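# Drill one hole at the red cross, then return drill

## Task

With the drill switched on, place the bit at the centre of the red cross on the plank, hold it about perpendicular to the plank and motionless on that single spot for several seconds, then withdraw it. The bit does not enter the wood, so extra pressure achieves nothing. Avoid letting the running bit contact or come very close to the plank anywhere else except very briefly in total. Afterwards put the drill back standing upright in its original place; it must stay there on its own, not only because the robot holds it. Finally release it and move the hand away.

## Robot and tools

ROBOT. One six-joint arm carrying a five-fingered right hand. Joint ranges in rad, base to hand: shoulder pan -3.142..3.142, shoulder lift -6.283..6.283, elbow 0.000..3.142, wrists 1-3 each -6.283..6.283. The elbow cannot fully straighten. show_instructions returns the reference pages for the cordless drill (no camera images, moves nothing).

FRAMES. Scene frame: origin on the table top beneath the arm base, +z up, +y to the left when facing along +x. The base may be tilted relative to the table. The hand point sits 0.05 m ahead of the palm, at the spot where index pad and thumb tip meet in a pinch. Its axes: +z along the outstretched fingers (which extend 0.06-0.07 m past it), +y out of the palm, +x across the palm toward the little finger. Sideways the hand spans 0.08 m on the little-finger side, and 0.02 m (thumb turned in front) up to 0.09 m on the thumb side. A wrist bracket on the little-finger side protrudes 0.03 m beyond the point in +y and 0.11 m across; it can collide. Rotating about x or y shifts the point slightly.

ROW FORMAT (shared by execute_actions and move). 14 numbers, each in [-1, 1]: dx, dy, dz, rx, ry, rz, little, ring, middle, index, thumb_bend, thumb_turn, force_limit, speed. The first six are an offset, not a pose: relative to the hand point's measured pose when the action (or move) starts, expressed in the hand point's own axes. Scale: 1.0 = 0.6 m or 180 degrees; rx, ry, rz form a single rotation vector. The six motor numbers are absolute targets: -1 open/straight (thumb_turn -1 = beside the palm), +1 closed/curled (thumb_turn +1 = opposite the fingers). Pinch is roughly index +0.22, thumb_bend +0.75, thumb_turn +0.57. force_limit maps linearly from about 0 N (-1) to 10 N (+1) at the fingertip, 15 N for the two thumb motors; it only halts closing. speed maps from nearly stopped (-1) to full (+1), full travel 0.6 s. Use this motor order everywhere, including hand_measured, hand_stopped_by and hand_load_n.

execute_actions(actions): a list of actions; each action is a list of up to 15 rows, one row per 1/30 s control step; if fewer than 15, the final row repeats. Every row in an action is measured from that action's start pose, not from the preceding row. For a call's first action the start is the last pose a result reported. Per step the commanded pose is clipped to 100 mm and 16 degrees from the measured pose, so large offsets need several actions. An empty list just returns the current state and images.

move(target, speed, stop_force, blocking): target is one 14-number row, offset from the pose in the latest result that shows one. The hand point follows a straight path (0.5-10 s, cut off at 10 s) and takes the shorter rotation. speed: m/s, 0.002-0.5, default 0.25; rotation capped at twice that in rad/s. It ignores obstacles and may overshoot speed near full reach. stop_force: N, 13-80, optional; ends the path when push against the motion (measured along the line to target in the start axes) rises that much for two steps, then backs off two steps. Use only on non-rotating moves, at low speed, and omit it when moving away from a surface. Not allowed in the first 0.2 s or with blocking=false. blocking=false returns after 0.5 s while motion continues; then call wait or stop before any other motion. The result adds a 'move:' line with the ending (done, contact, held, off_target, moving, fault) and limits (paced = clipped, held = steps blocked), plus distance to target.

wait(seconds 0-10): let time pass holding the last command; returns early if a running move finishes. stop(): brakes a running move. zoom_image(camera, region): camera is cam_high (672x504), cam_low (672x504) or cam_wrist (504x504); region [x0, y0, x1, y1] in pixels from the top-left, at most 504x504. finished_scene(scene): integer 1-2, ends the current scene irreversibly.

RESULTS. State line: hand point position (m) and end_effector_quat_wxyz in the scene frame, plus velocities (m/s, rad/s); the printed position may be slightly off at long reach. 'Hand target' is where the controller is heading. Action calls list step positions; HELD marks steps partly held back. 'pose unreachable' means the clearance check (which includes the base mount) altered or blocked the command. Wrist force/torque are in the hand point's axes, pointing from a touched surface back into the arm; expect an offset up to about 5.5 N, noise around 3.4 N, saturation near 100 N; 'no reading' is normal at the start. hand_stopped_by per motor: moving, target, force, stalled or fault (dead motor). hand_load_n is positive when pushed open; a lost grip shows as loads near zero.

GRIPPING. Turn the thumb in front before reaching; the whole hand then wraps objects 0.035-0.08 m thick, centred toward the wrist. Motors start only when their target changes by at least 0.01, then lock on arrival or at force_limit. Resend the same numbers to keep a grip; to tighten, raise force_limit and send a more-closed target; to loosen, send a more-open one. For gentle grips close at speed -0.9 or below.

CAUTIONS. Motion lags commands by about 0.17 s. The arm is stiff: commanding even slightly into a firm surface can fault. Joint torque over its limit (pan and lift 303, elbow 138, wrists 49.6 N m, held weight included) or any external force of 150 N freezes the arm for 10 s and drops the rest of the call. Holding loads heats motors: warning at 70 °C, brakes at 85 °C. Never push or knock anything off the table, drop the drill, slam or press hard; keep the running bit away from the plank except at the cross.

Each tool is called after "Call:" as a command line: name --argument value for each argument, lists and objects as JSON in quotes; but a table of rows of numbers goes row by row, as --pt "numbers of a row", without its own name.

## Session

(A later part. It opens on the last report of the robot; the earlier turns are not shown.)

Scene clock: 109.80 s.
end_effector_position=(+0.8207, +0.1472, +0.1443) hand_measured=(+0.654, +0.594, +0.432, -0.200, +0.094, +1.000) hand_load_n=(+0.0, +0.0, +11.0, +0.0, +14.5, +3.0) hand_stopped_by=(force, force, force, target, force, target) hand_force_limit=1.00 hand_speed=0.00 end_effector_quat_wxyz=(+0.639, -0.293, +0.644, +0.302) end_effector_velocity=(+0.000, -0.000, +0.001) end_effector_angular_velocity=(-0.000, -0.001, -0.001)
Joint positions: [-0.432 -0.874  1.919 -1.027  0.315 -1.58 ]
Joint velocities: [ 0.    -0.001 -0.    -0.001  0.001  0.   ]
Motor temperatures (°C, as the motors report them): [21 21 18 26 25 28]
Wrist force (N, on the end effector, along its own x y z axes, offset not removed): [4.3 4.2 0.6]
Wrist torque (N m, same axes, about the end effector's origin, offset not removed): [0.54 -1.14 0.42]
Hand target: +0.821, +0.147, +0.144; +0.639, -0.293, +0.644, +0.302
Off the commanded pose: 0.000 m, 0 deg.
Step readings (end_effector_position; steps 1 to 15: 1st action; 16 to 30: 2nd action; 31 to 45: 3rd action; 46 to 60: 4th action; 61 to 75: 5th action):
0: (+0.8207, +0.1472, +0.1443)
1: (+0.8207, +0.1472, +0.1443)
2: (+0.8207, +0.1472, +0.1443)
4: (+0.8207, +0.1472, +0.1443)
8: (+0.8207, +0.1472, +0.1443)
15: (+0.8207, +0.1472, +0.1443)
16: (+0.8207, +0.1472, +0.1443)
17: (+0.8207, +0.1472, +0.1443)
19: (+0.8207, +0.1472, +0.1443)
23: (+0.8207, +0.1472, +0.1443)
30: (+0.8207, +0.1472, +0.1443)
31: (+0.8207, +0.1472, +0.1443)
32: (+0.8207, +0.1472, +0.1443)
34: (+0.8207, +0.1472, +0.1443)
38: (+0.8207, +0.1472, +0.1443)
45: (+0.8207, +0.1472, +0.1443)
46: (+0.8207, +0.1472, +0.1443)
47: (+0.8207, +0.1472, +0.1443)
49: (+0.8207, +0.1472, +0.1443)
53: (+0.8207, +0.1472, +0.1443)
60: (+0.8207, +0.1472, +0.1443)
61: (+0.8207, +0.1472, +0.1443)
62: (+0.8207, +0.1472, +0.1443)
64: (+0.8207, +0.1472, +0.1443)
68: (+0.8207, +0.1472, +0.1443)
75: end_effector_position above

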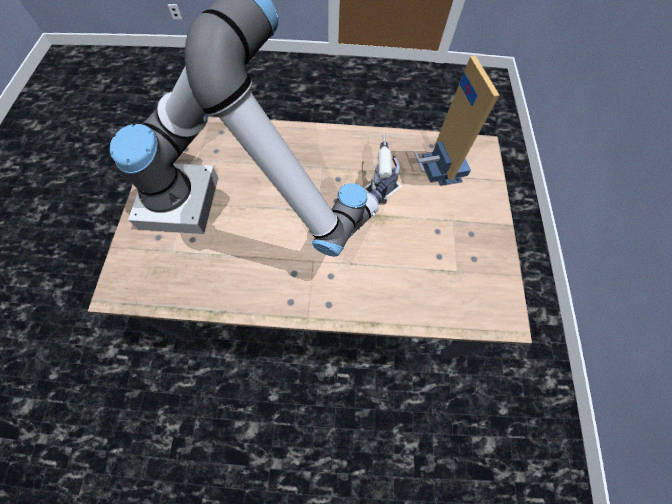

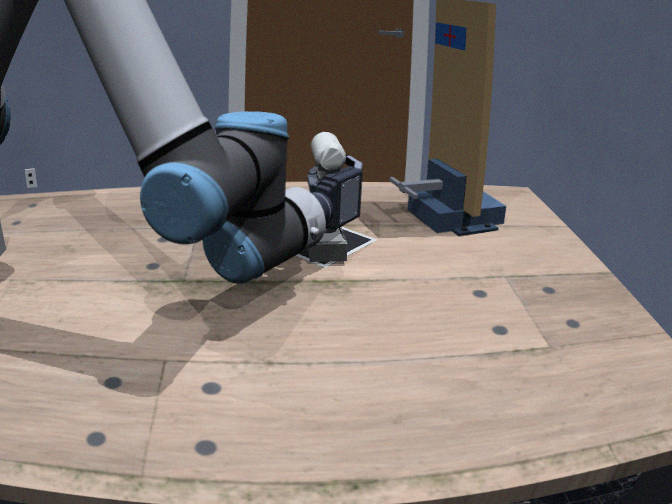

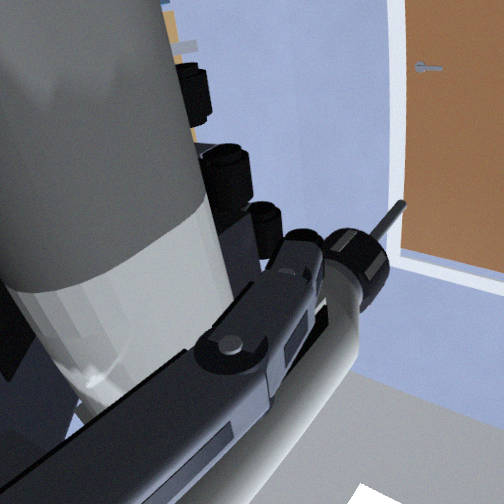

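Call:
execute_actions --actions '[[[0,0,0,0,0,0,0.95,0.95,0.95,-0.2,-1,1,1,0]],[[0,0,0,0,0,0,1,1,1,-0.2,-1,1,1,0]],[[0,0,0,0,0,0,0.95,0.95,0.95,-0.2,-1,1,1,0]],[[0,0,0,0,0,0,1,1,1,-0.2,-1,1,1,0]],[[0,0,0,0,0,0,1,1,1,-0.2,-1,1,1,0]]]'

Call:
zoom_image --camera "cam_high" --region '[320,120,460,240]'

Scene clock: 119.40 s.
end_effector_position=(+0.8207, +0.1472, +0.1443) hand_measured=(+0.896, +0.826, +0.688, -0.200, -1.000, +1.000) hand_load_n=(+11.5, +12.0, +10.5, +0.0, +1.0, +3.0) hand_stopped_by=(force, force, force, target, target, target) hand_force_limit=1.00 hand_speed=0.00 end_effector_quat_wxyz=(+0.639, -0.293, +0.644, +0.302) end_effector_velocity=(-0.000, +0.000, +0.001) end_effector_angular_velocity=(+0.001, +0.001, +0.002)
Joint positions: [-0.432 -0.874  1.919 -1.027  0.315 -1.58 ]
Joint velocities: [-0.    -0.001  0.     0.001 -0.002  0.001]
Motor temperatures (°C, as the motors report them): [21 21 18 26 25 28]
Wrist force (N, on the end effector, along its own x y z axes, offset not removed): [-6.3 7.4 2.4]
Wrist torque (N m, same axes, about the end effector's origin, offset not removed): [0.86 -0.66 1.05]
Hand target: +0.821, +0.147, +0.144; +0.639, -0.293, +0.644, +0.302
Off the commanded pose: 0.000 m, 0 deg.
Step readings (end_effector_position; steps 1 to 15: 1st action; 16 to 30: 2nd action; 31 to 45: 3rd action; 46 to 60: 4th action; 61 to 75: 5th action):
0: (+0.8207, +0.1472, +0.1443)
1: (+0.8207, +0.1472, +0.1443)
2: (+0.8207, +0.1472, +0.1443)
4: (+0.8207, +0.1472, +0.1443)
8: (+0.8207, +0.1472, +0.1443)
15: (+0.8207, +0.1472, +0.1443)
16: (+0.8207, +0.1472, +0.1443)
17: (+0.8207, +0.1472, +0.1443)
19: (+0.8207, +0.1472, +0.1443)
23: (+0.8207, +0.1472, +0.1443)
30: (+0.8207, +0.1472, +0.1443)
31: (+0.8207, +0.1472, +0.1443)
32: (+0.8207, +0.1472, +0.1443)
34: (+0.8207, +0.1472, +0.1443)
38: (+0.8207, +0.1472, +0.1443)
45: (+0.8207, +0.1472, +0.1443)
46: (+0.8207, +0.1472, +0.1443)
47: (+0.8207, +0.1472, +0.1443)
49: (+0.8207, +0.1472, +0.1443)
53: (+0.8207, +0.1472, +0.1443)
60: (+0.8207, +0.1472, +0.1443)
61: (+0.8207, +0.1472, +0.1443)
62: (+0.8207, +0.1472, +0.1443)
64: (+0.8207, +0.1472, +0.1443)
68: (+0.8207, +0.1472, +0.1443)
75: end_effector_position above

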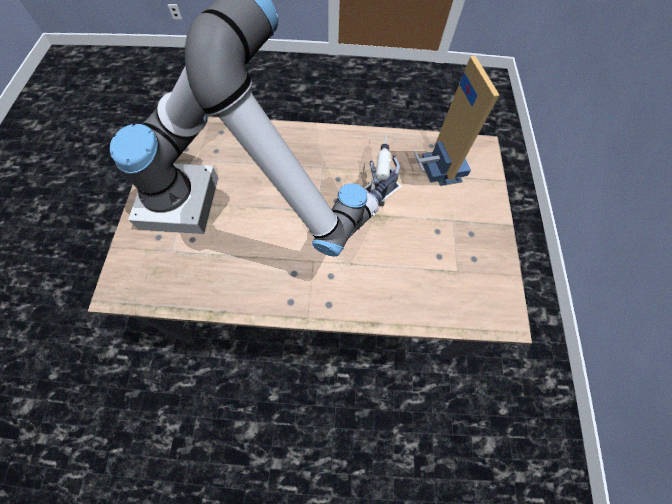

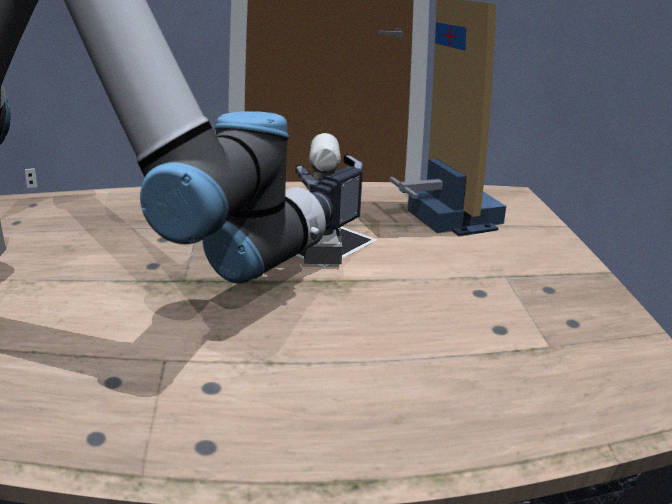

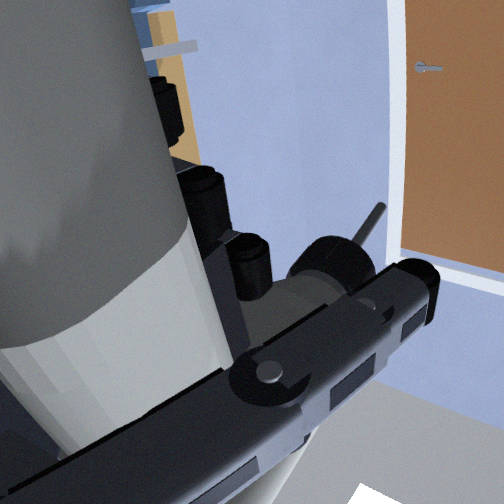

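Region (320, 120, 460, 240) of cam_high's 672x504 image, scaled by 3.600, with more detail than that image has; it fills the top 432 rows of this view, and the rest is white.

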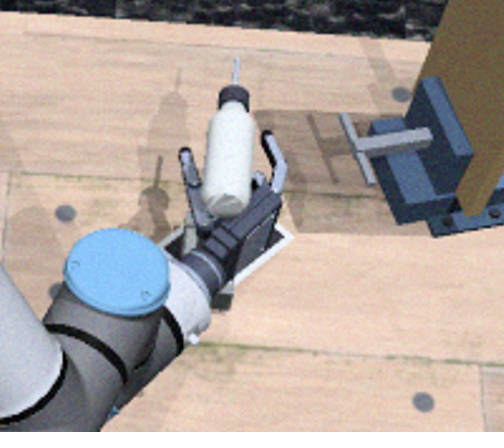

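Call:
execute_actions --actions '[[[0,0,0,0,0,0,1,1,1,-0.2,1,1,1,0]],[[0,0,0,0,0,0,1,1,1,-0.2,1,1,1,0]],[[0,0,0,0,0,0,1,1,0.4,-0.1,1,1,1,0]],[[0,0,0,0,0,0,1,1,0.4,-0.1,1,1,1,0]]]'

Call:
move --target '[-0.3,0,0,0,0,0,1,1,0.4,-0.1,1,1,1,0]' --speed 0.08

Call:
move --target '[0,0,0,0.345,0,0,1,1,0.4,-0.1,1,1,1,0]' --speed 0.1

Scene clock: 133.23 s.
end_effector_position=(+0.8207, +0.1472, +0.1443) hand_measured=(+0.896, +0.826, +0.400, -0.100, -0.572, +1.000) hand_load_n=(+14.0, +14.0, +0.0, +0.0, +13.5, +8.5) hand_stopped_by=(force, force, target, target, force, target) hand_force_limit=1.00 hand_speed=0.00 end_effector_quat_wxyz=(+0.639, -0.293, +0.644, +0.302) end_effector_velocity=(-0.000, -0.000, -0.001) end_effector_angular_velocity=(+0.001, +0.002, -0.001)
Joint positions: [-0.432 -0.874  1.919 -1.027  0.315 -1.58 ]
Joint velocities: [-0.     0.001  0.     0.001  0.    -0.   ]
Motor temperatures (°C, as the motors report them): [21 21 18 26 25 28]
Wrist force (N, on the end effector, along its own x y z axes, offset not removed): [-7.4 4.2 -0.1]
Wrist torque (N m, same axes, about the end effector's origin, offset not removed): [0.35 -0.43 0.98]
Hand target: +0.821, +0.147, +0.144; +0.639, -0.293, +0.644, +0.302
Off the commanded pose: 0.000 m, 0 deg.
Step readings (end_effector_position; steps 1 to 15: 1st action; 16 to 30: 2nd action; 31 to 45: 3rd action; 46 to 60: 4th action):
0: (+0.8207, +0.1472, +0.1443)
1: (+0.8207, +0.1472, +0.1443)
2: (+0.8207, +0.1472, +0.1443)
4: (+0.8207, +0.1472, +0.1443)
8: (+0.8207, +0.1472, +0.1443)
15: (+0.8207, +0.1472, +0.1443)
16: (+0.8207, +0.1472, +0.1443)
17: (+0.8207, +0.1472, +0.1443)
19: (+0.8207, +0.1472, +0.1443)
23: (+0.8207, +0.1472, +0.1443)
30: (+0.8207, +0.1472, +0.1443)
31: (+0.8207, +0.1472, +0.1443)
32: (+0.8207, +0.1472, +0.1443)
34: (+0.8207, +0.1472, +0.1443)
38: (+0.8207, +0.1472, +0.1443)
45: (+0.8207, +0.1472, +0.1443)
46: (+0.8207, +0.1472, +0.1443)
47: (+0.8207, +0.1472, +0.1443)
49: (+0.8207, +0.1472, +0.1443)
53: (+0.8207, +0.1472, +0.1443)
60: end_effector_position above

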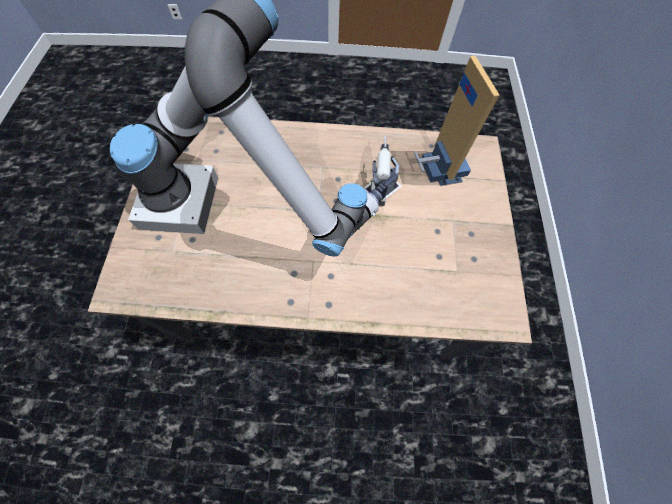

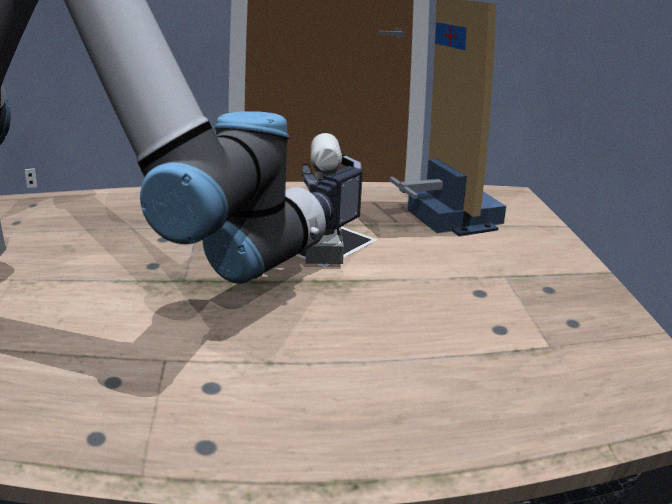

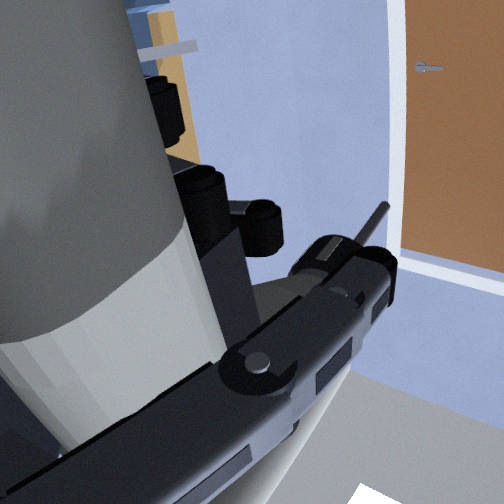

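Scene clock: 135.90 s.
end_effector_position=(+0.8226, +0.1459, +0.3240) hand_measured=(+0.896, +0.824, +0.400, -0.100, -0.572, +1.000) hand_load_n=(+6.0, +15.0, +0.0, +0.0, +8.5, +6.0) hand_stopped_by=(force, force, target, target, force, target) hand_force_limit=1.00 hand_speed=0.00 end_effector_quat_wxyz=(+0.639, -0.293, +0.644, +0.302) end_effector_velocity=(-0.000, +0.000, +0.004) end_effector_angular_velocity=(-0.002, -0.003, -0.000)
Joint positions: [-0.431 -1.116  1.88  -0.746  0.316 -1.58 ]
Joint velocities: [ 0.    -0.004 -0.002  0.006  0.    -0.003]
Motor temperatures (°C, as the motors report them): [21 21 18 26 25 28]
Wrist force (N, on the end effector, along its own x y z axes, offset not removed): [8.1 4.5 -1.4]
Wrist torque (N m, same axes, about the end effector's origin, offset not removed): [0.66 -0.50 -0.01]
Hand target: +0.823, +0.146, +0.324; +0.639, -0.293, +0.644, +0.302
Off the commanded pose: 0.000 m, 0 deg.
move: done

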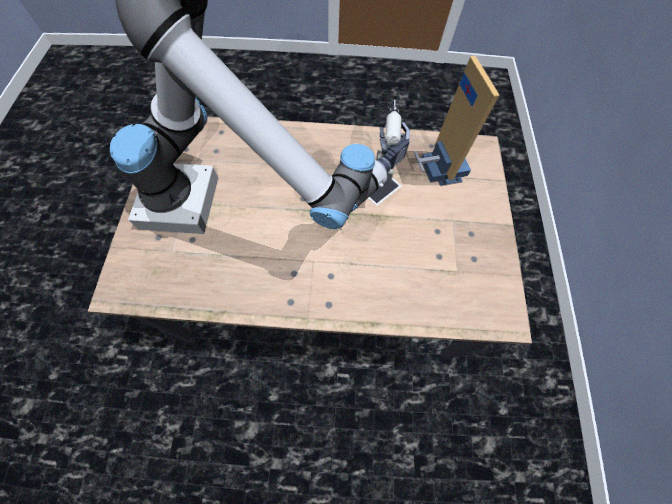

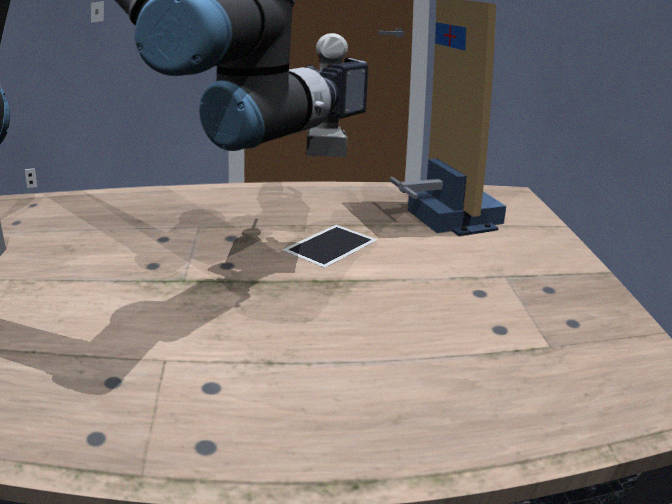

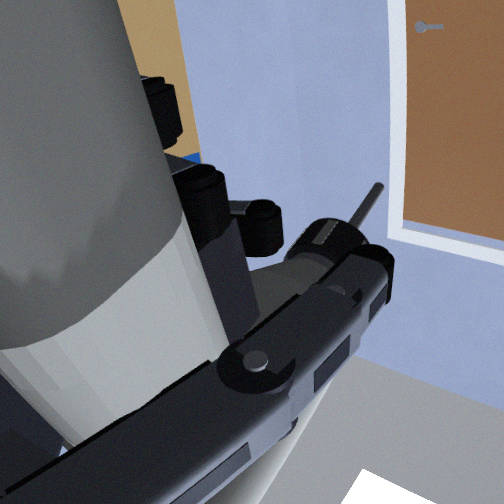

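Scene clock: 141.67 s.
end_effector_position=(+0.8225, +0.1459, +0.3238) hand_measured=(+0.896, +0.824, +0.400, -0.100, -0.572, +1.000) hand_load_n=(+6.0, +15.0, +0.0, +0.0, +8.5, +6.0) hand_stopped_by=(force, force, target, target, force, target) hand_force_limit=1.00 hand_speed=0.00 end_effector_quat_wxyz=(+0.699, +0.078, +0.707, -0.074) end_effector_velocity=(+0.000, -0.000, -0.001) end_effector_angular_velocity=(-0.000, +0.003, -0.012)
Joint positions: [-0.097 -1.293  2.153 -0.851  1.733 -1.571]
Joint velocities: [ 0.005  0.003 -0.002  0.002  0.018 -0.   ]
Motor temperatures (°C, as the motors report them): [21 21 18 26 25 28]
Wrist force (N, on the end effector, along its own x y z axes, offset not removed): [9.7 -4.8 1.0]
Wrist torque (N m, same axes, about the end effector's origin, offset not removed): [-0.95 -0.42 0.01]
Hand target: +0.823, +0.146, +0.324; +0.699, +0.078, +0.707, -0.074
Off the commanded pose: 0.000 m, 0 deg.
move: done

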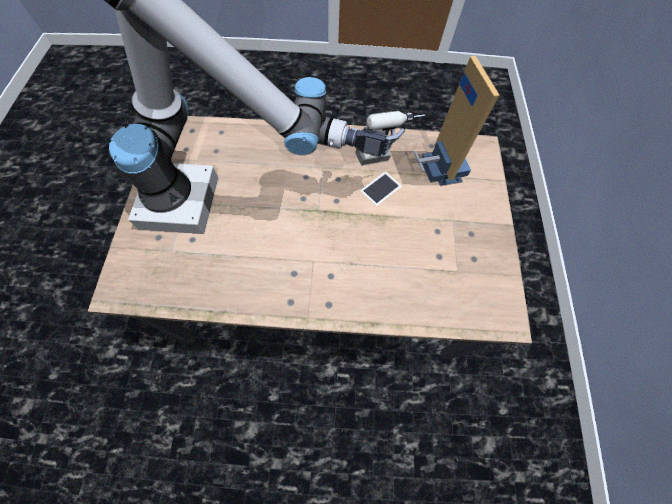

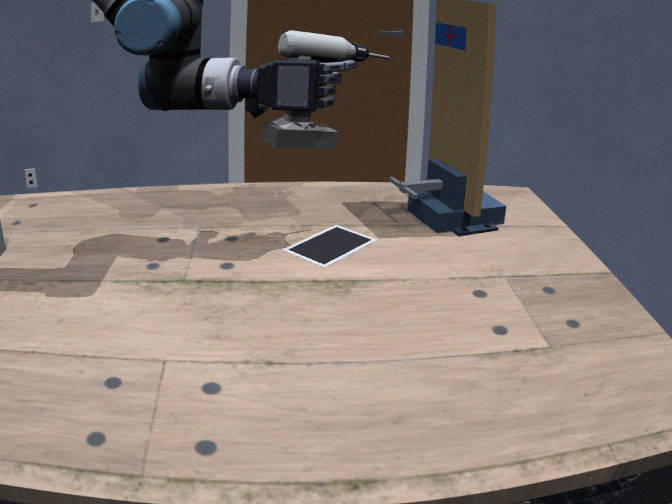

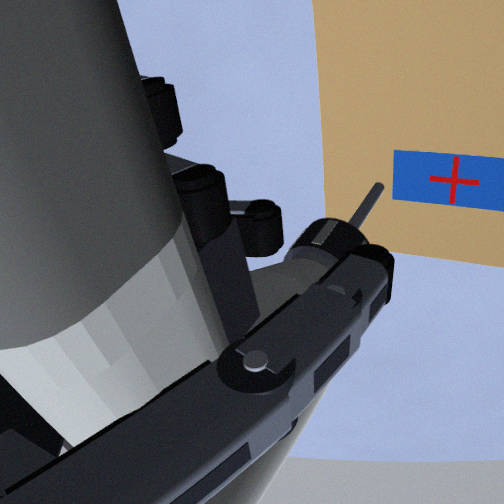

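Call:
execute_actions --actions '[[[0,0,0,0,0,0,0.95,0.95,0.4,-0.1,0.95,1,1,0]],[[0,0,0,0,0,0,1,1,0.4,-0.1,1,1,1,0]],[[0,0,0,0,0,0,1,1,0.4,-0.1,1,1,1,0]]]'

Call:
zoom_image --camera "cam_low" --region '[230,0,510,240]'

Call:
zoom_image --camera "cam_high" --region '[340,50,510,200]'

Scene clock: 152.03 s.
end_effector_position=(+0.8225, +0.1459, +0.3237) hand_measured=(+0.914, +0.824, +0.400, -0.100, -0.350, +1.000) hand_load_n=(+13.0, +16.0, +0.0, +0.0, +16.0, +11.0) hand_stopped_by=(force, force, target, target, force, target) hand_force_limit=1.00 hand_speed=0.00 end_effector_quat_wxyz=(+0.699, +0.078, +0.707, -0.074) end_effector_velocity=(-0.000, -0.000, -0.001) end_effector_angular_velocity=(+0.000, +0.002, -0.001)
Joint positions: [-0.097 -1.293  2.153 -0.851  1.733 -1.571]
Joint velocities: [-0.     0.001 -0.     0.001  0.001  0.   ]
Motor temperatures (°C, as the motors report them): [21 21 18 26 25 28]
Wrist force (N, on the end effector, along its own x y z axes, offset not removed): [9.3 3.4 2.4]
Wrist torque (N m, same axes, about the end effector's origin, offset not removed): [0.44 -0.59 0.14]
Hand target: +0.823, +0.146, +0.324; +0.699, +0.078, +0.707, -0.074
Off the commanded pose: 0.000 m, 0 deg.
Step readings (end_effector_position; steps 1 to 15: 1st action; 16 to 30: 2nd action; 31 to 45: 3rd action):
0: (+0.8225, +0.1459, +0.3238)
1: (+0.8225, +0.1459, +0.3238)
2: (+0.8226, +0.1459, +0.3238)
4: (+0.8226, +0.1459, +0.3238)
8: (+0.8226, +0.1459, +0.3238)
15: (+0.8226, +0.1459, +0.3237)
16: (+0.8225, +0.1459, +0.3237)
17: (+0.8225, +0.1459, +0.3237)
19: (+0.8225, +0.1459, +0.3237)
23: (+0.8225, +0.1459, +0.3237)
30: (+0.8225, +0.1459, +0.3237)
31: (+0.8225, +0.1459, +0.3237)
32: (+0.8225, +0.1459, +0.3237)
34: (+0.8225, +0.1459, +0.3237)
38: (+0.8225, +0.1459, +0.3237)
45: end_effector_position above

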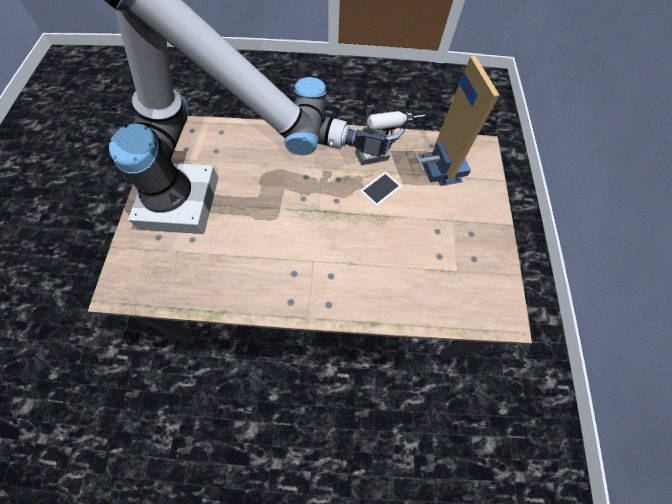

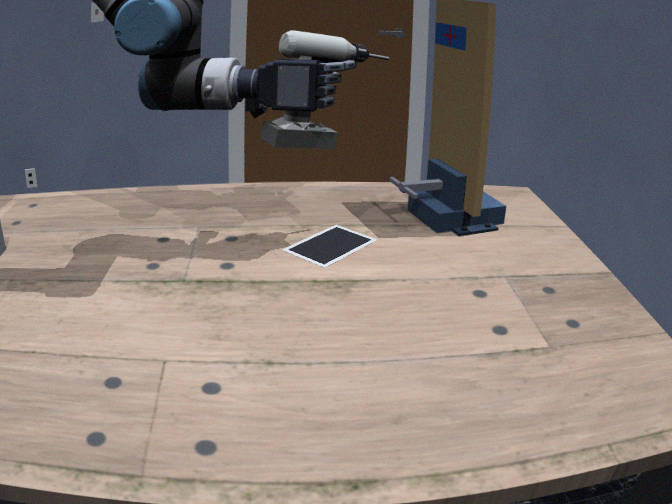

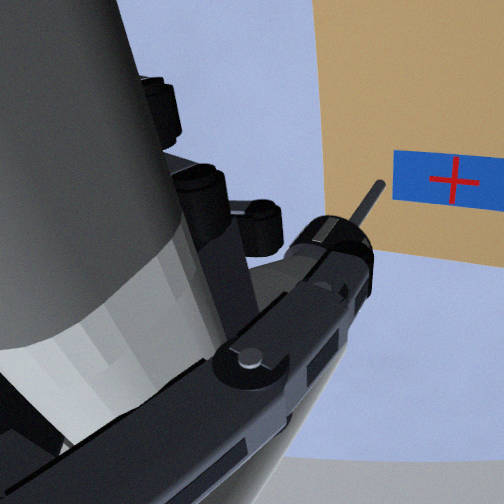

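Region (230, 0, 510, 240) of cam_low's 672x504 image, scaled by 1.800, with more detail than that image has; it fills the top 432 rows of this view, and the rest is white.

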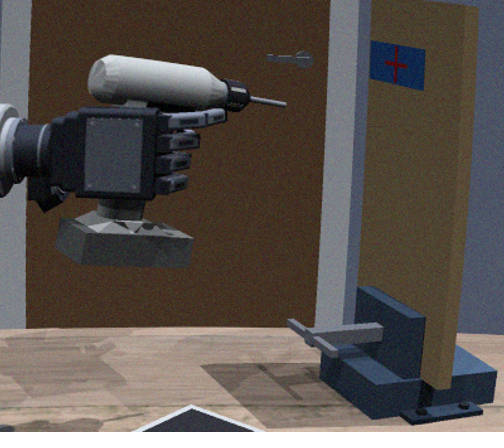

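Region (340, 50, 510, 200) of cam_high's 672x504 image, scaled by 2.965, with more detail than that image has; it fills the top 445 rows of this view, and the rest is white.

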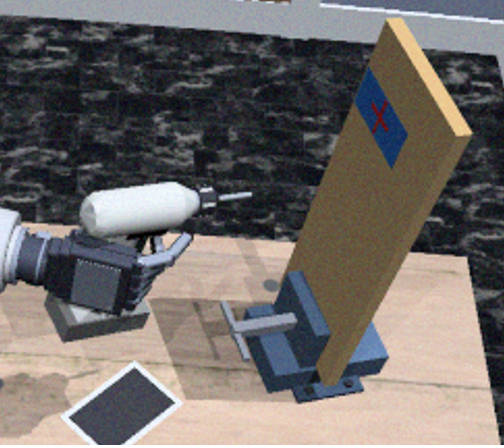

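Call:
move --target '[-0.12,0,0.1,0,-0.039,0.022,1,1,0.4,-0.1,1,1,1,0]' --speed 0.06

Call:
zoom_image --camera "cam_low" --region '[260,0,510,160]'

Call:
zoom_image --camera "cam_high" --region '[370,50,510,170]'

Scene clock: 170.93 s.
end_effector_position=(+0.8818, +0.1327, +0.3948) hand_measured=(+0.914, +0.824, +0.400, -0.100, -0.350, +1.000) hand_load_n=(+13.0, +16.0, +0.0, +0.0, +16.0, +11.0) hand_stopped_by=(force, force, target, target, force, target) hand_force_limit=1.00 hand_speed=0.00 end_effector_quat_wxyz=(+0.743, +0.098, +0.660, -0.054) end_effector_velocity=(+0.001, -0.000, -0.000) end_effector_angular_velocity=(-0.000, -0.000, +0.000)
Joint positions: [-0.109 -1.276  2.042 -0.88   1.724 -1.52 ]
Joint velocities: [-0.     0.003 -0.002 -0.001 -0.001  0.   ]
Motor temperatures (°C, as the motors report them): [21 21 18 26 25 28]
Wrist force (N, on the end effector, along its own x y z axes, offset not removed): [12.0 0.2 -0.9]
Wrist torque (N m, same axes, about the end effector's origin, offset not removed): [-0.06 -0.80 0.19]
Hand target: +0.882, +0.133, +0.395; +0.743, +0.098, +0.660, -0.054
Off the commanded pose: 0.000 m, 0 deg.
move: done

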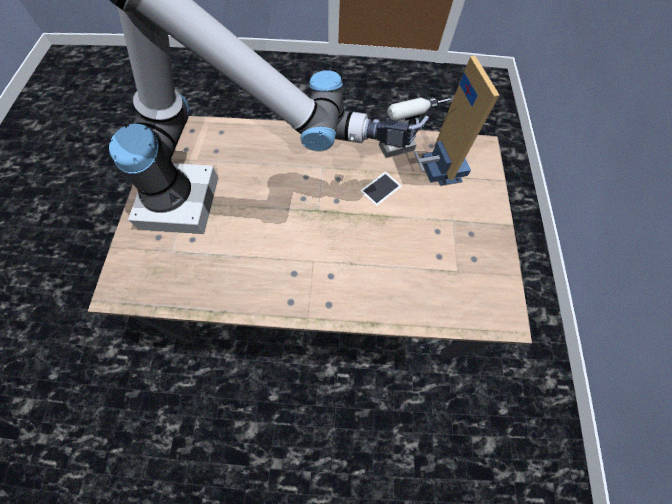

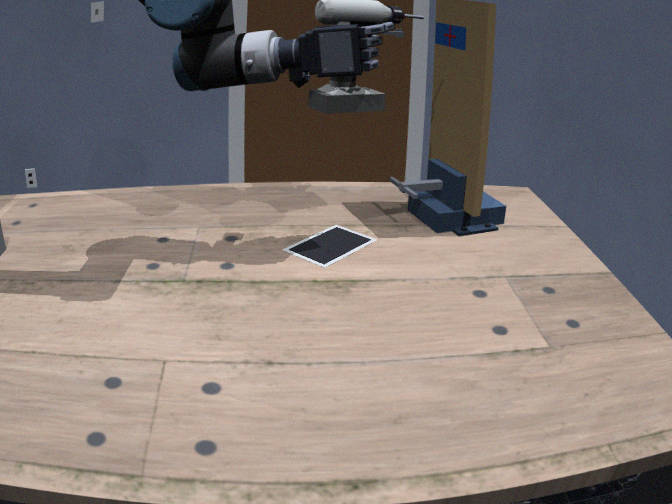

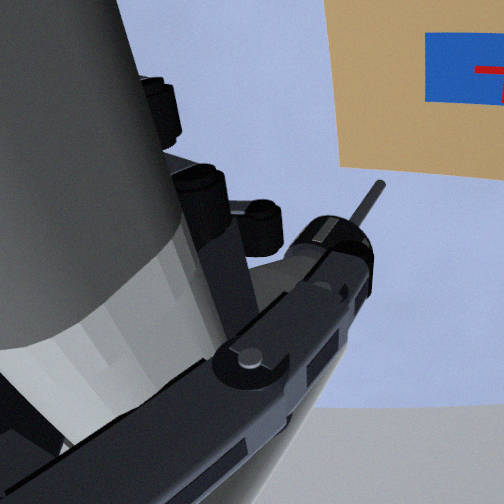

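Region (260, 0, 510, 160) of cam_low's 672x504 image, scaled by 2.016, with more detail than that image has; it fills the top 323 rows of this view, and the rest is white.

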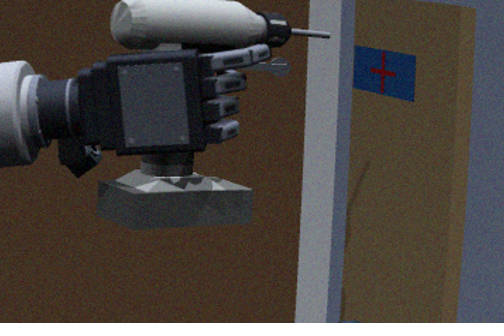

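Region (370, 50, 510, 170) of cam_high's 672x504 image, scaled by 3.600, with more detail than that image has; it fills the top 432 rows of this view, and the rest is white.

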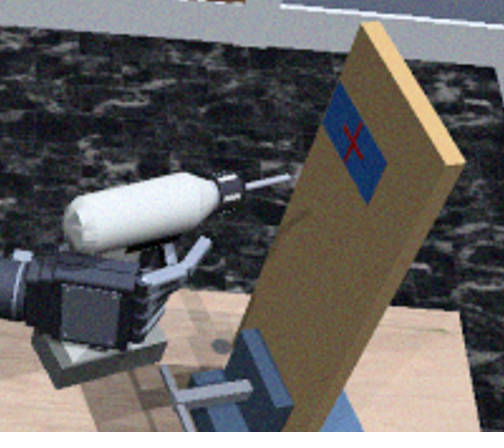

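Call:
execute_actions --actions '[[[0.055,0,0,0,0,0,1,1,0.4,-0.1,1,1,1,0]],[[0.055,0,0,0,0,0,1,1,0.4,-0.1,1,1,1,0]]]'

Call:
zoom_image --camera "cam_low" --region '[260,0,510,160]'

Call:
zoom_image --camera "cam_high" --region '[370,50,510,170]'

Scene clock: 197.33 s.
end_effector_position=(+0.8898, +0.1358, +0.3300) hand_measured=(+0.914, +0.824, +0.400, -0.100, -0.350, +1.000) hand_load_n=(+13.5, +16.5, +0.0, +0.0, +15.0, +11.5) hand_stopped_by=(force, force, target, target, force, target) hand_force_limit=1.00 hand_speed=0.00 end_effector_quat_wxyz=(+0.743, +0.098, +0.660, -0.054) end_effector_velocity=(+0.001, +0.000, -0.003) end_effector_angular_velocity=(+0.000, -0.001, +0.000)
Joint positions: [-0.104 -1.178  2.058 -0.995  1.729 -1.521]
Joint velocities: [ 0.001  0.005  0.    -0.006  0.     0.   ]
Motor temperatures (°C, as the motors report them): [21 21 18 26 25 28]
Wrist force (N, on the end effector, along its own x y z axes, offset not removed): [6.1 2.5 -4.9]
Wrist torque (N m, same axes, about the end effector's origin, offset not removed): [0.57 0.24 -0.30]
Hand target: +0.890, +0.136, +0.330; +0.743, +0.098, +0.660, -0.054
Off the commanded pose: 0.000 m, 0 deg.
Step readings (end_effector_position; steps 1 to 15: 1st action; 16 to 30: 2nd action):
0: (+0.8819, +0.1326, +0.3949)
1: (+0.8820, +0.1327, +0.3943)
2: (+0.8825, +0.1329, +0.3893)
4: (+0.8836, +0.1335, +0.3765)
8: (+0.8852, +0.1340, +0.3657)
15: (+0.8858, +0.1342, +0.3625)
16: (+0.8859, +0.1343, +0.3617)
17: (+0.8863, +0.1346, +0.3567)
19: (+0.8875, +0.1351, +0.3440)
23: (+0.8891, +0.1356, +0.3333)
30: end_effector_position above

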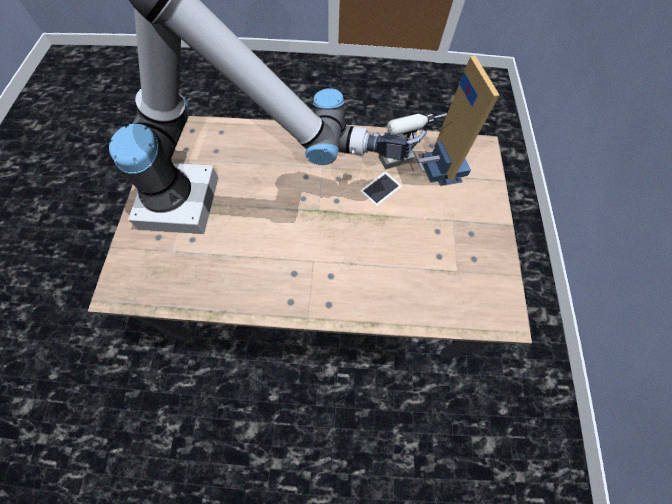

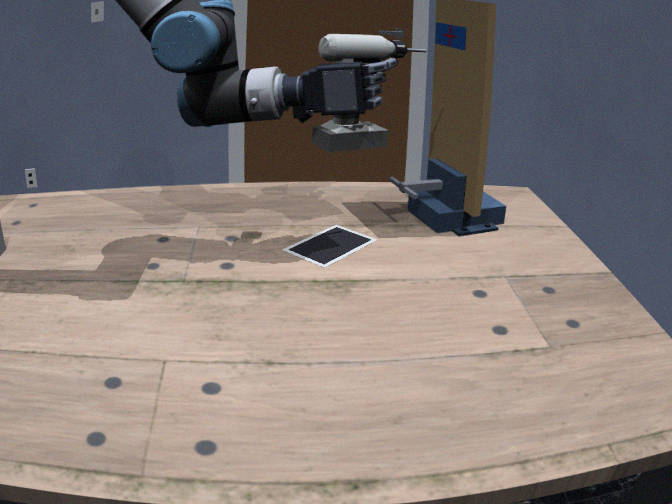

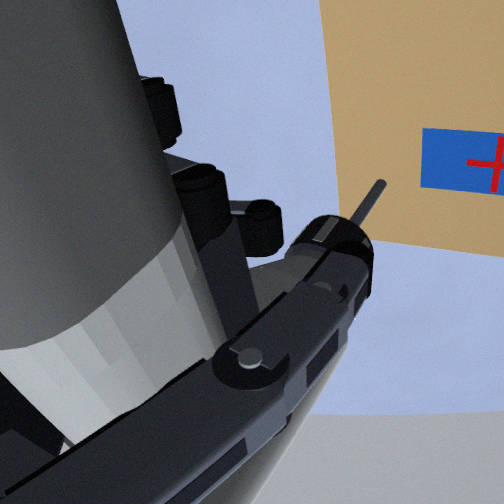

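Region (260, 0, 510, 160) of cam_low's 672x504 image, scaled by 2.016, with more detail than that image has; it fills the top 323 rows of this view, and the rest is white.

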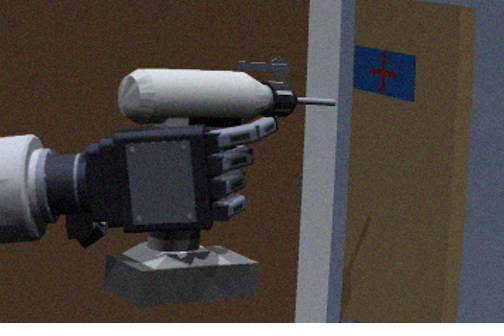

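Region (370, 50, 510, 170) of cam_high's 672x504 image, scaled by 3.600, with more detail than that image has; it fills the top 432 rows of this view, and the rest is white.

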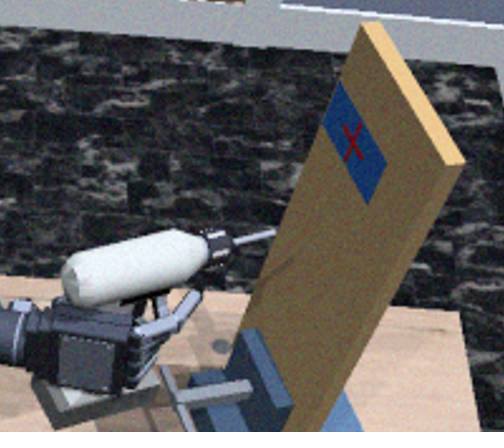

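Call:
execute_actions --actions '[[[-0.055,0.07,-0.04,0,0,0,1,1,0.4,-0.1,1,1,1,0]],[[0,0,0,0,0,0,1,1,0.4,-0.1,1,1,1,0]]]'

Call:
zoom_image --camera "cam_low" --region '[260,0,510,160]'

Call:
zoom_image --camera "cam_high" --region '[370,50,510,170]'

Scene clock: 219.53 s.
end_effector_position=(+0.8714, +0.1799, +0.3629) hand_measured=(+0.914, +0.824, +0.400, -0.100, -0.350, +1.000) hand_load_n=(+13.5, +16.5, +0.0, +0.0, +15.0, +11.5) hand_stopped_by=(force, force, target, target, force, target) hand_force_limit=1.00 hand_speed=0.00 end_effector_quat_wxyz=(+0.743, +0.098, +0.660, -0.054) end_effector_velocity=(+0.000, -0.000, -0.001) end_effector_angular_velocity=(-0.000, +0.000, -0.001)
Joint positions: [-0.032 -1.232  2.057 -0.942  1.801 -1.53 ]
Joint velocities: [ 0.     0.001  0.    -0.001  0.001 -0.001]
Motor temperatures (°C, as the motors report them): [21 21 18 26 25 28]
Wrist force (N, on the end effector, along its own x y z axes, offset not removed): [9.2 -5.5 -6.6]
Wrist torque (N m, same axes, about the end effector's origin, offset not removed): [-0.46 -0.08 -0.24]
Hand target: +0.871, +0.180, +0.363; +0.743, +0.098, +0.660, -0.054
Off the commanded pose: 0.000 m, 0 deg.
Step readings (end_effector_position; steps 1 to 15: 1st action; 16 to 30: 2nd action):
0: (+0.8899, +0.1358, +0.3298)
1: (+0.8897, +0.1363, +0.3302)
2: (+0.8873, +0.1419, +0.3346)
4: (+0.8802, +0.1593, +0.3477)
8: (+0.8734, +0.1749, +0.3590)
15: (+0.8714, +0.1798, +0.3627)
16: (+0.8714, +0.1800, +0.3628)
17: (+0.8714, +0.1800, +0.3628)
19: (+0.8714, +0.1800, +0.3628)
23: (+0.8714, +0.1799, +0.3628)
30: end_effector_position above

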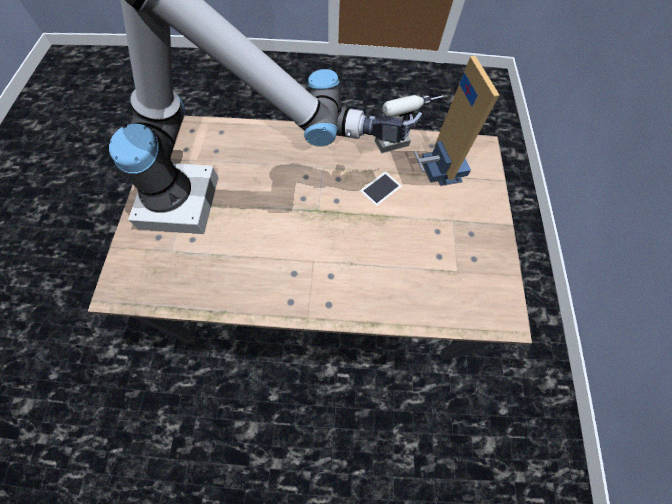

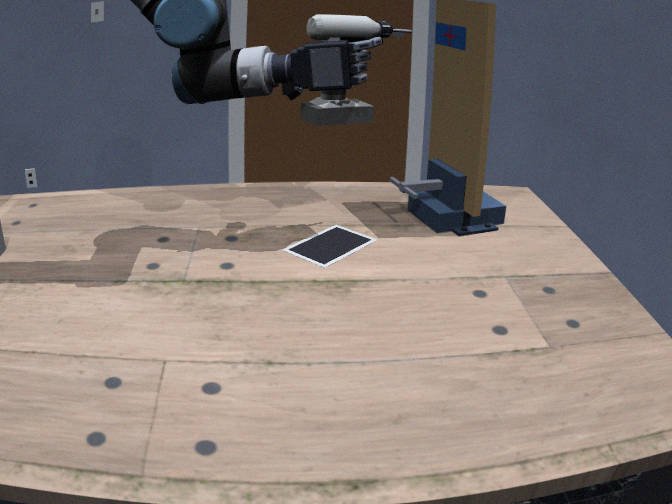

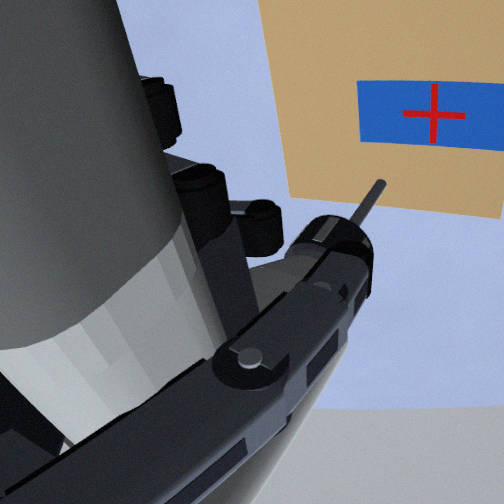

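Region (260, 0, 510, 160) of cam_low's 672x504 image, scaled by 2.016, with more detail than that image has; it fills the top 323 rows of this view, and the rest is white.

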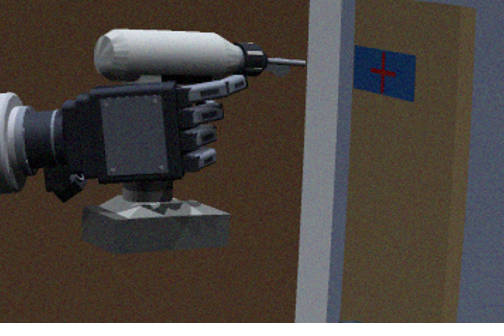

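Region (370, 50, 510, 170) of cam_high's 672x504 image, scaled by 3.600, with more detail than that image has; it fills the top 432 rows of this view, and the rest is white.

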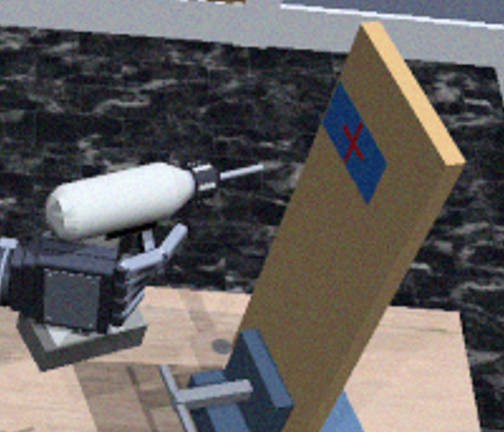

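Call:
move --target '[0,0.05,0.087,0,0,0,1,1,0.4,-0.1,1,1,1,0]' --speed 0.08

Call:
zoom_image --camera "cam_low" --region '[360,0,500,90]'

Call:
zoom_image --camera "cam_high" --region '[410,50,510,130]'

Scene clock: 232.23 s.
end_effector_position=(+0.9281, +0.1978, +0.3708) hand_measured=(+0.914, +0.824, +0.400, -0.100, -0.350, +1.000) hand_load_n=(+13.5, +16.5, +0.0, +0.0, +15.0, +11.5) hand_stopped_by=(force, force, target, target, force, target) hand_force_limit=1.00 hand_speed=0.00 end_effector_quat_wxyz=(+0.743, +0.098, +0.660, -0.054) end_effector_velocity=(+0.002, +0.001, +0.002) end_effector_angular_velocity=(+0.000, -0.003, -0.001)
Joint positions: [-0.006 -1.165  1.933 -0.885  1.827 -1.533]
Joint velocities: [ 0.001  0.001 -0.005  0.001  0.001 -0.   ]
Motor temperatures (°C, as the motors report them): [21 21 18 26 25 28]
Wrist force (N, on the end effector, along its own x y z axes, offset not removed): [8.7 2.5 -3.1]
Wrist torque (N m, same axes, about the end effector's origin, offset not removed): [0.51 -0.15 0.13]
Hand target: +0.928, +0.198, +0.371; +0.743, +0.098, +0.660, -0.054
Off the commanded pose: 0.000 m, 0 deg.
move: done

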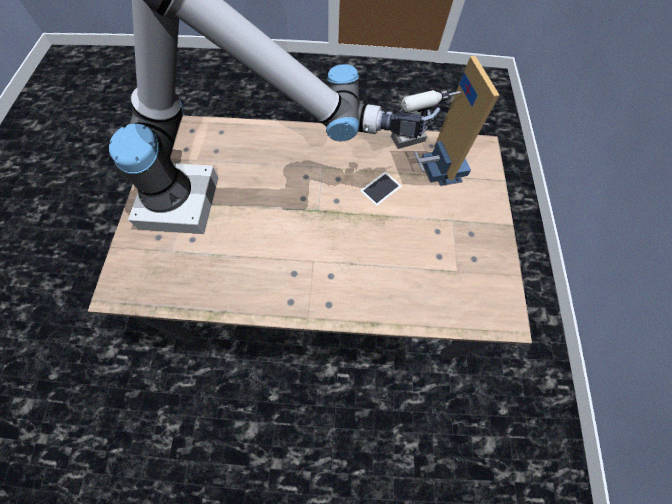

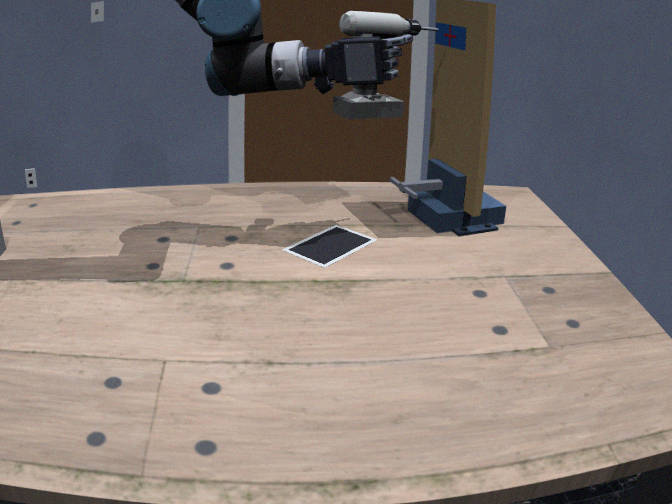

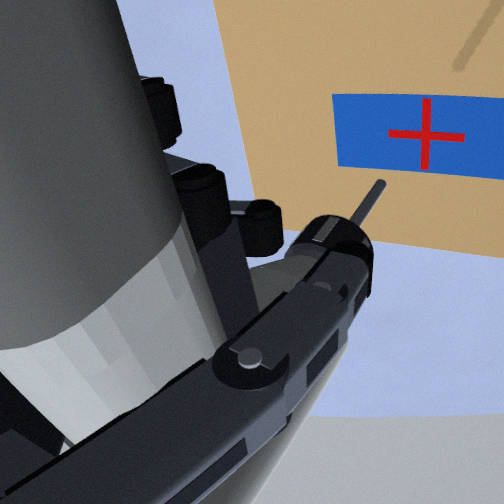

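Region (360, 0, 500, 90) of cam_low's 672x504 image, scaled by 3.600, with more detail than that image has; it fills the top 324 rows of this view, and the rest is white.

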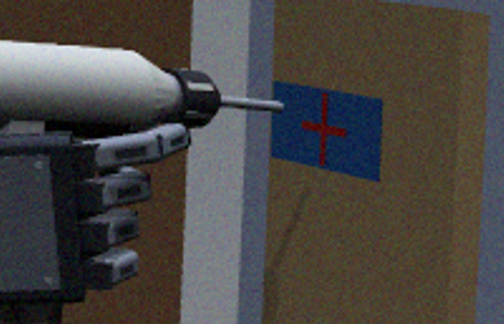

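Region (410, 50, 510, 130) of cam_high's 672x504 image, scaled by 5.040, with more detail than that image has; it fills the top 403 rows of this view, and the rest is white.

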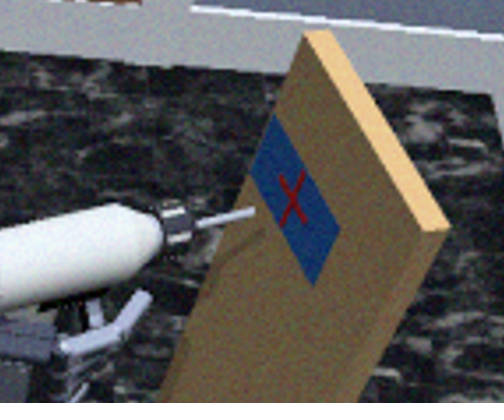

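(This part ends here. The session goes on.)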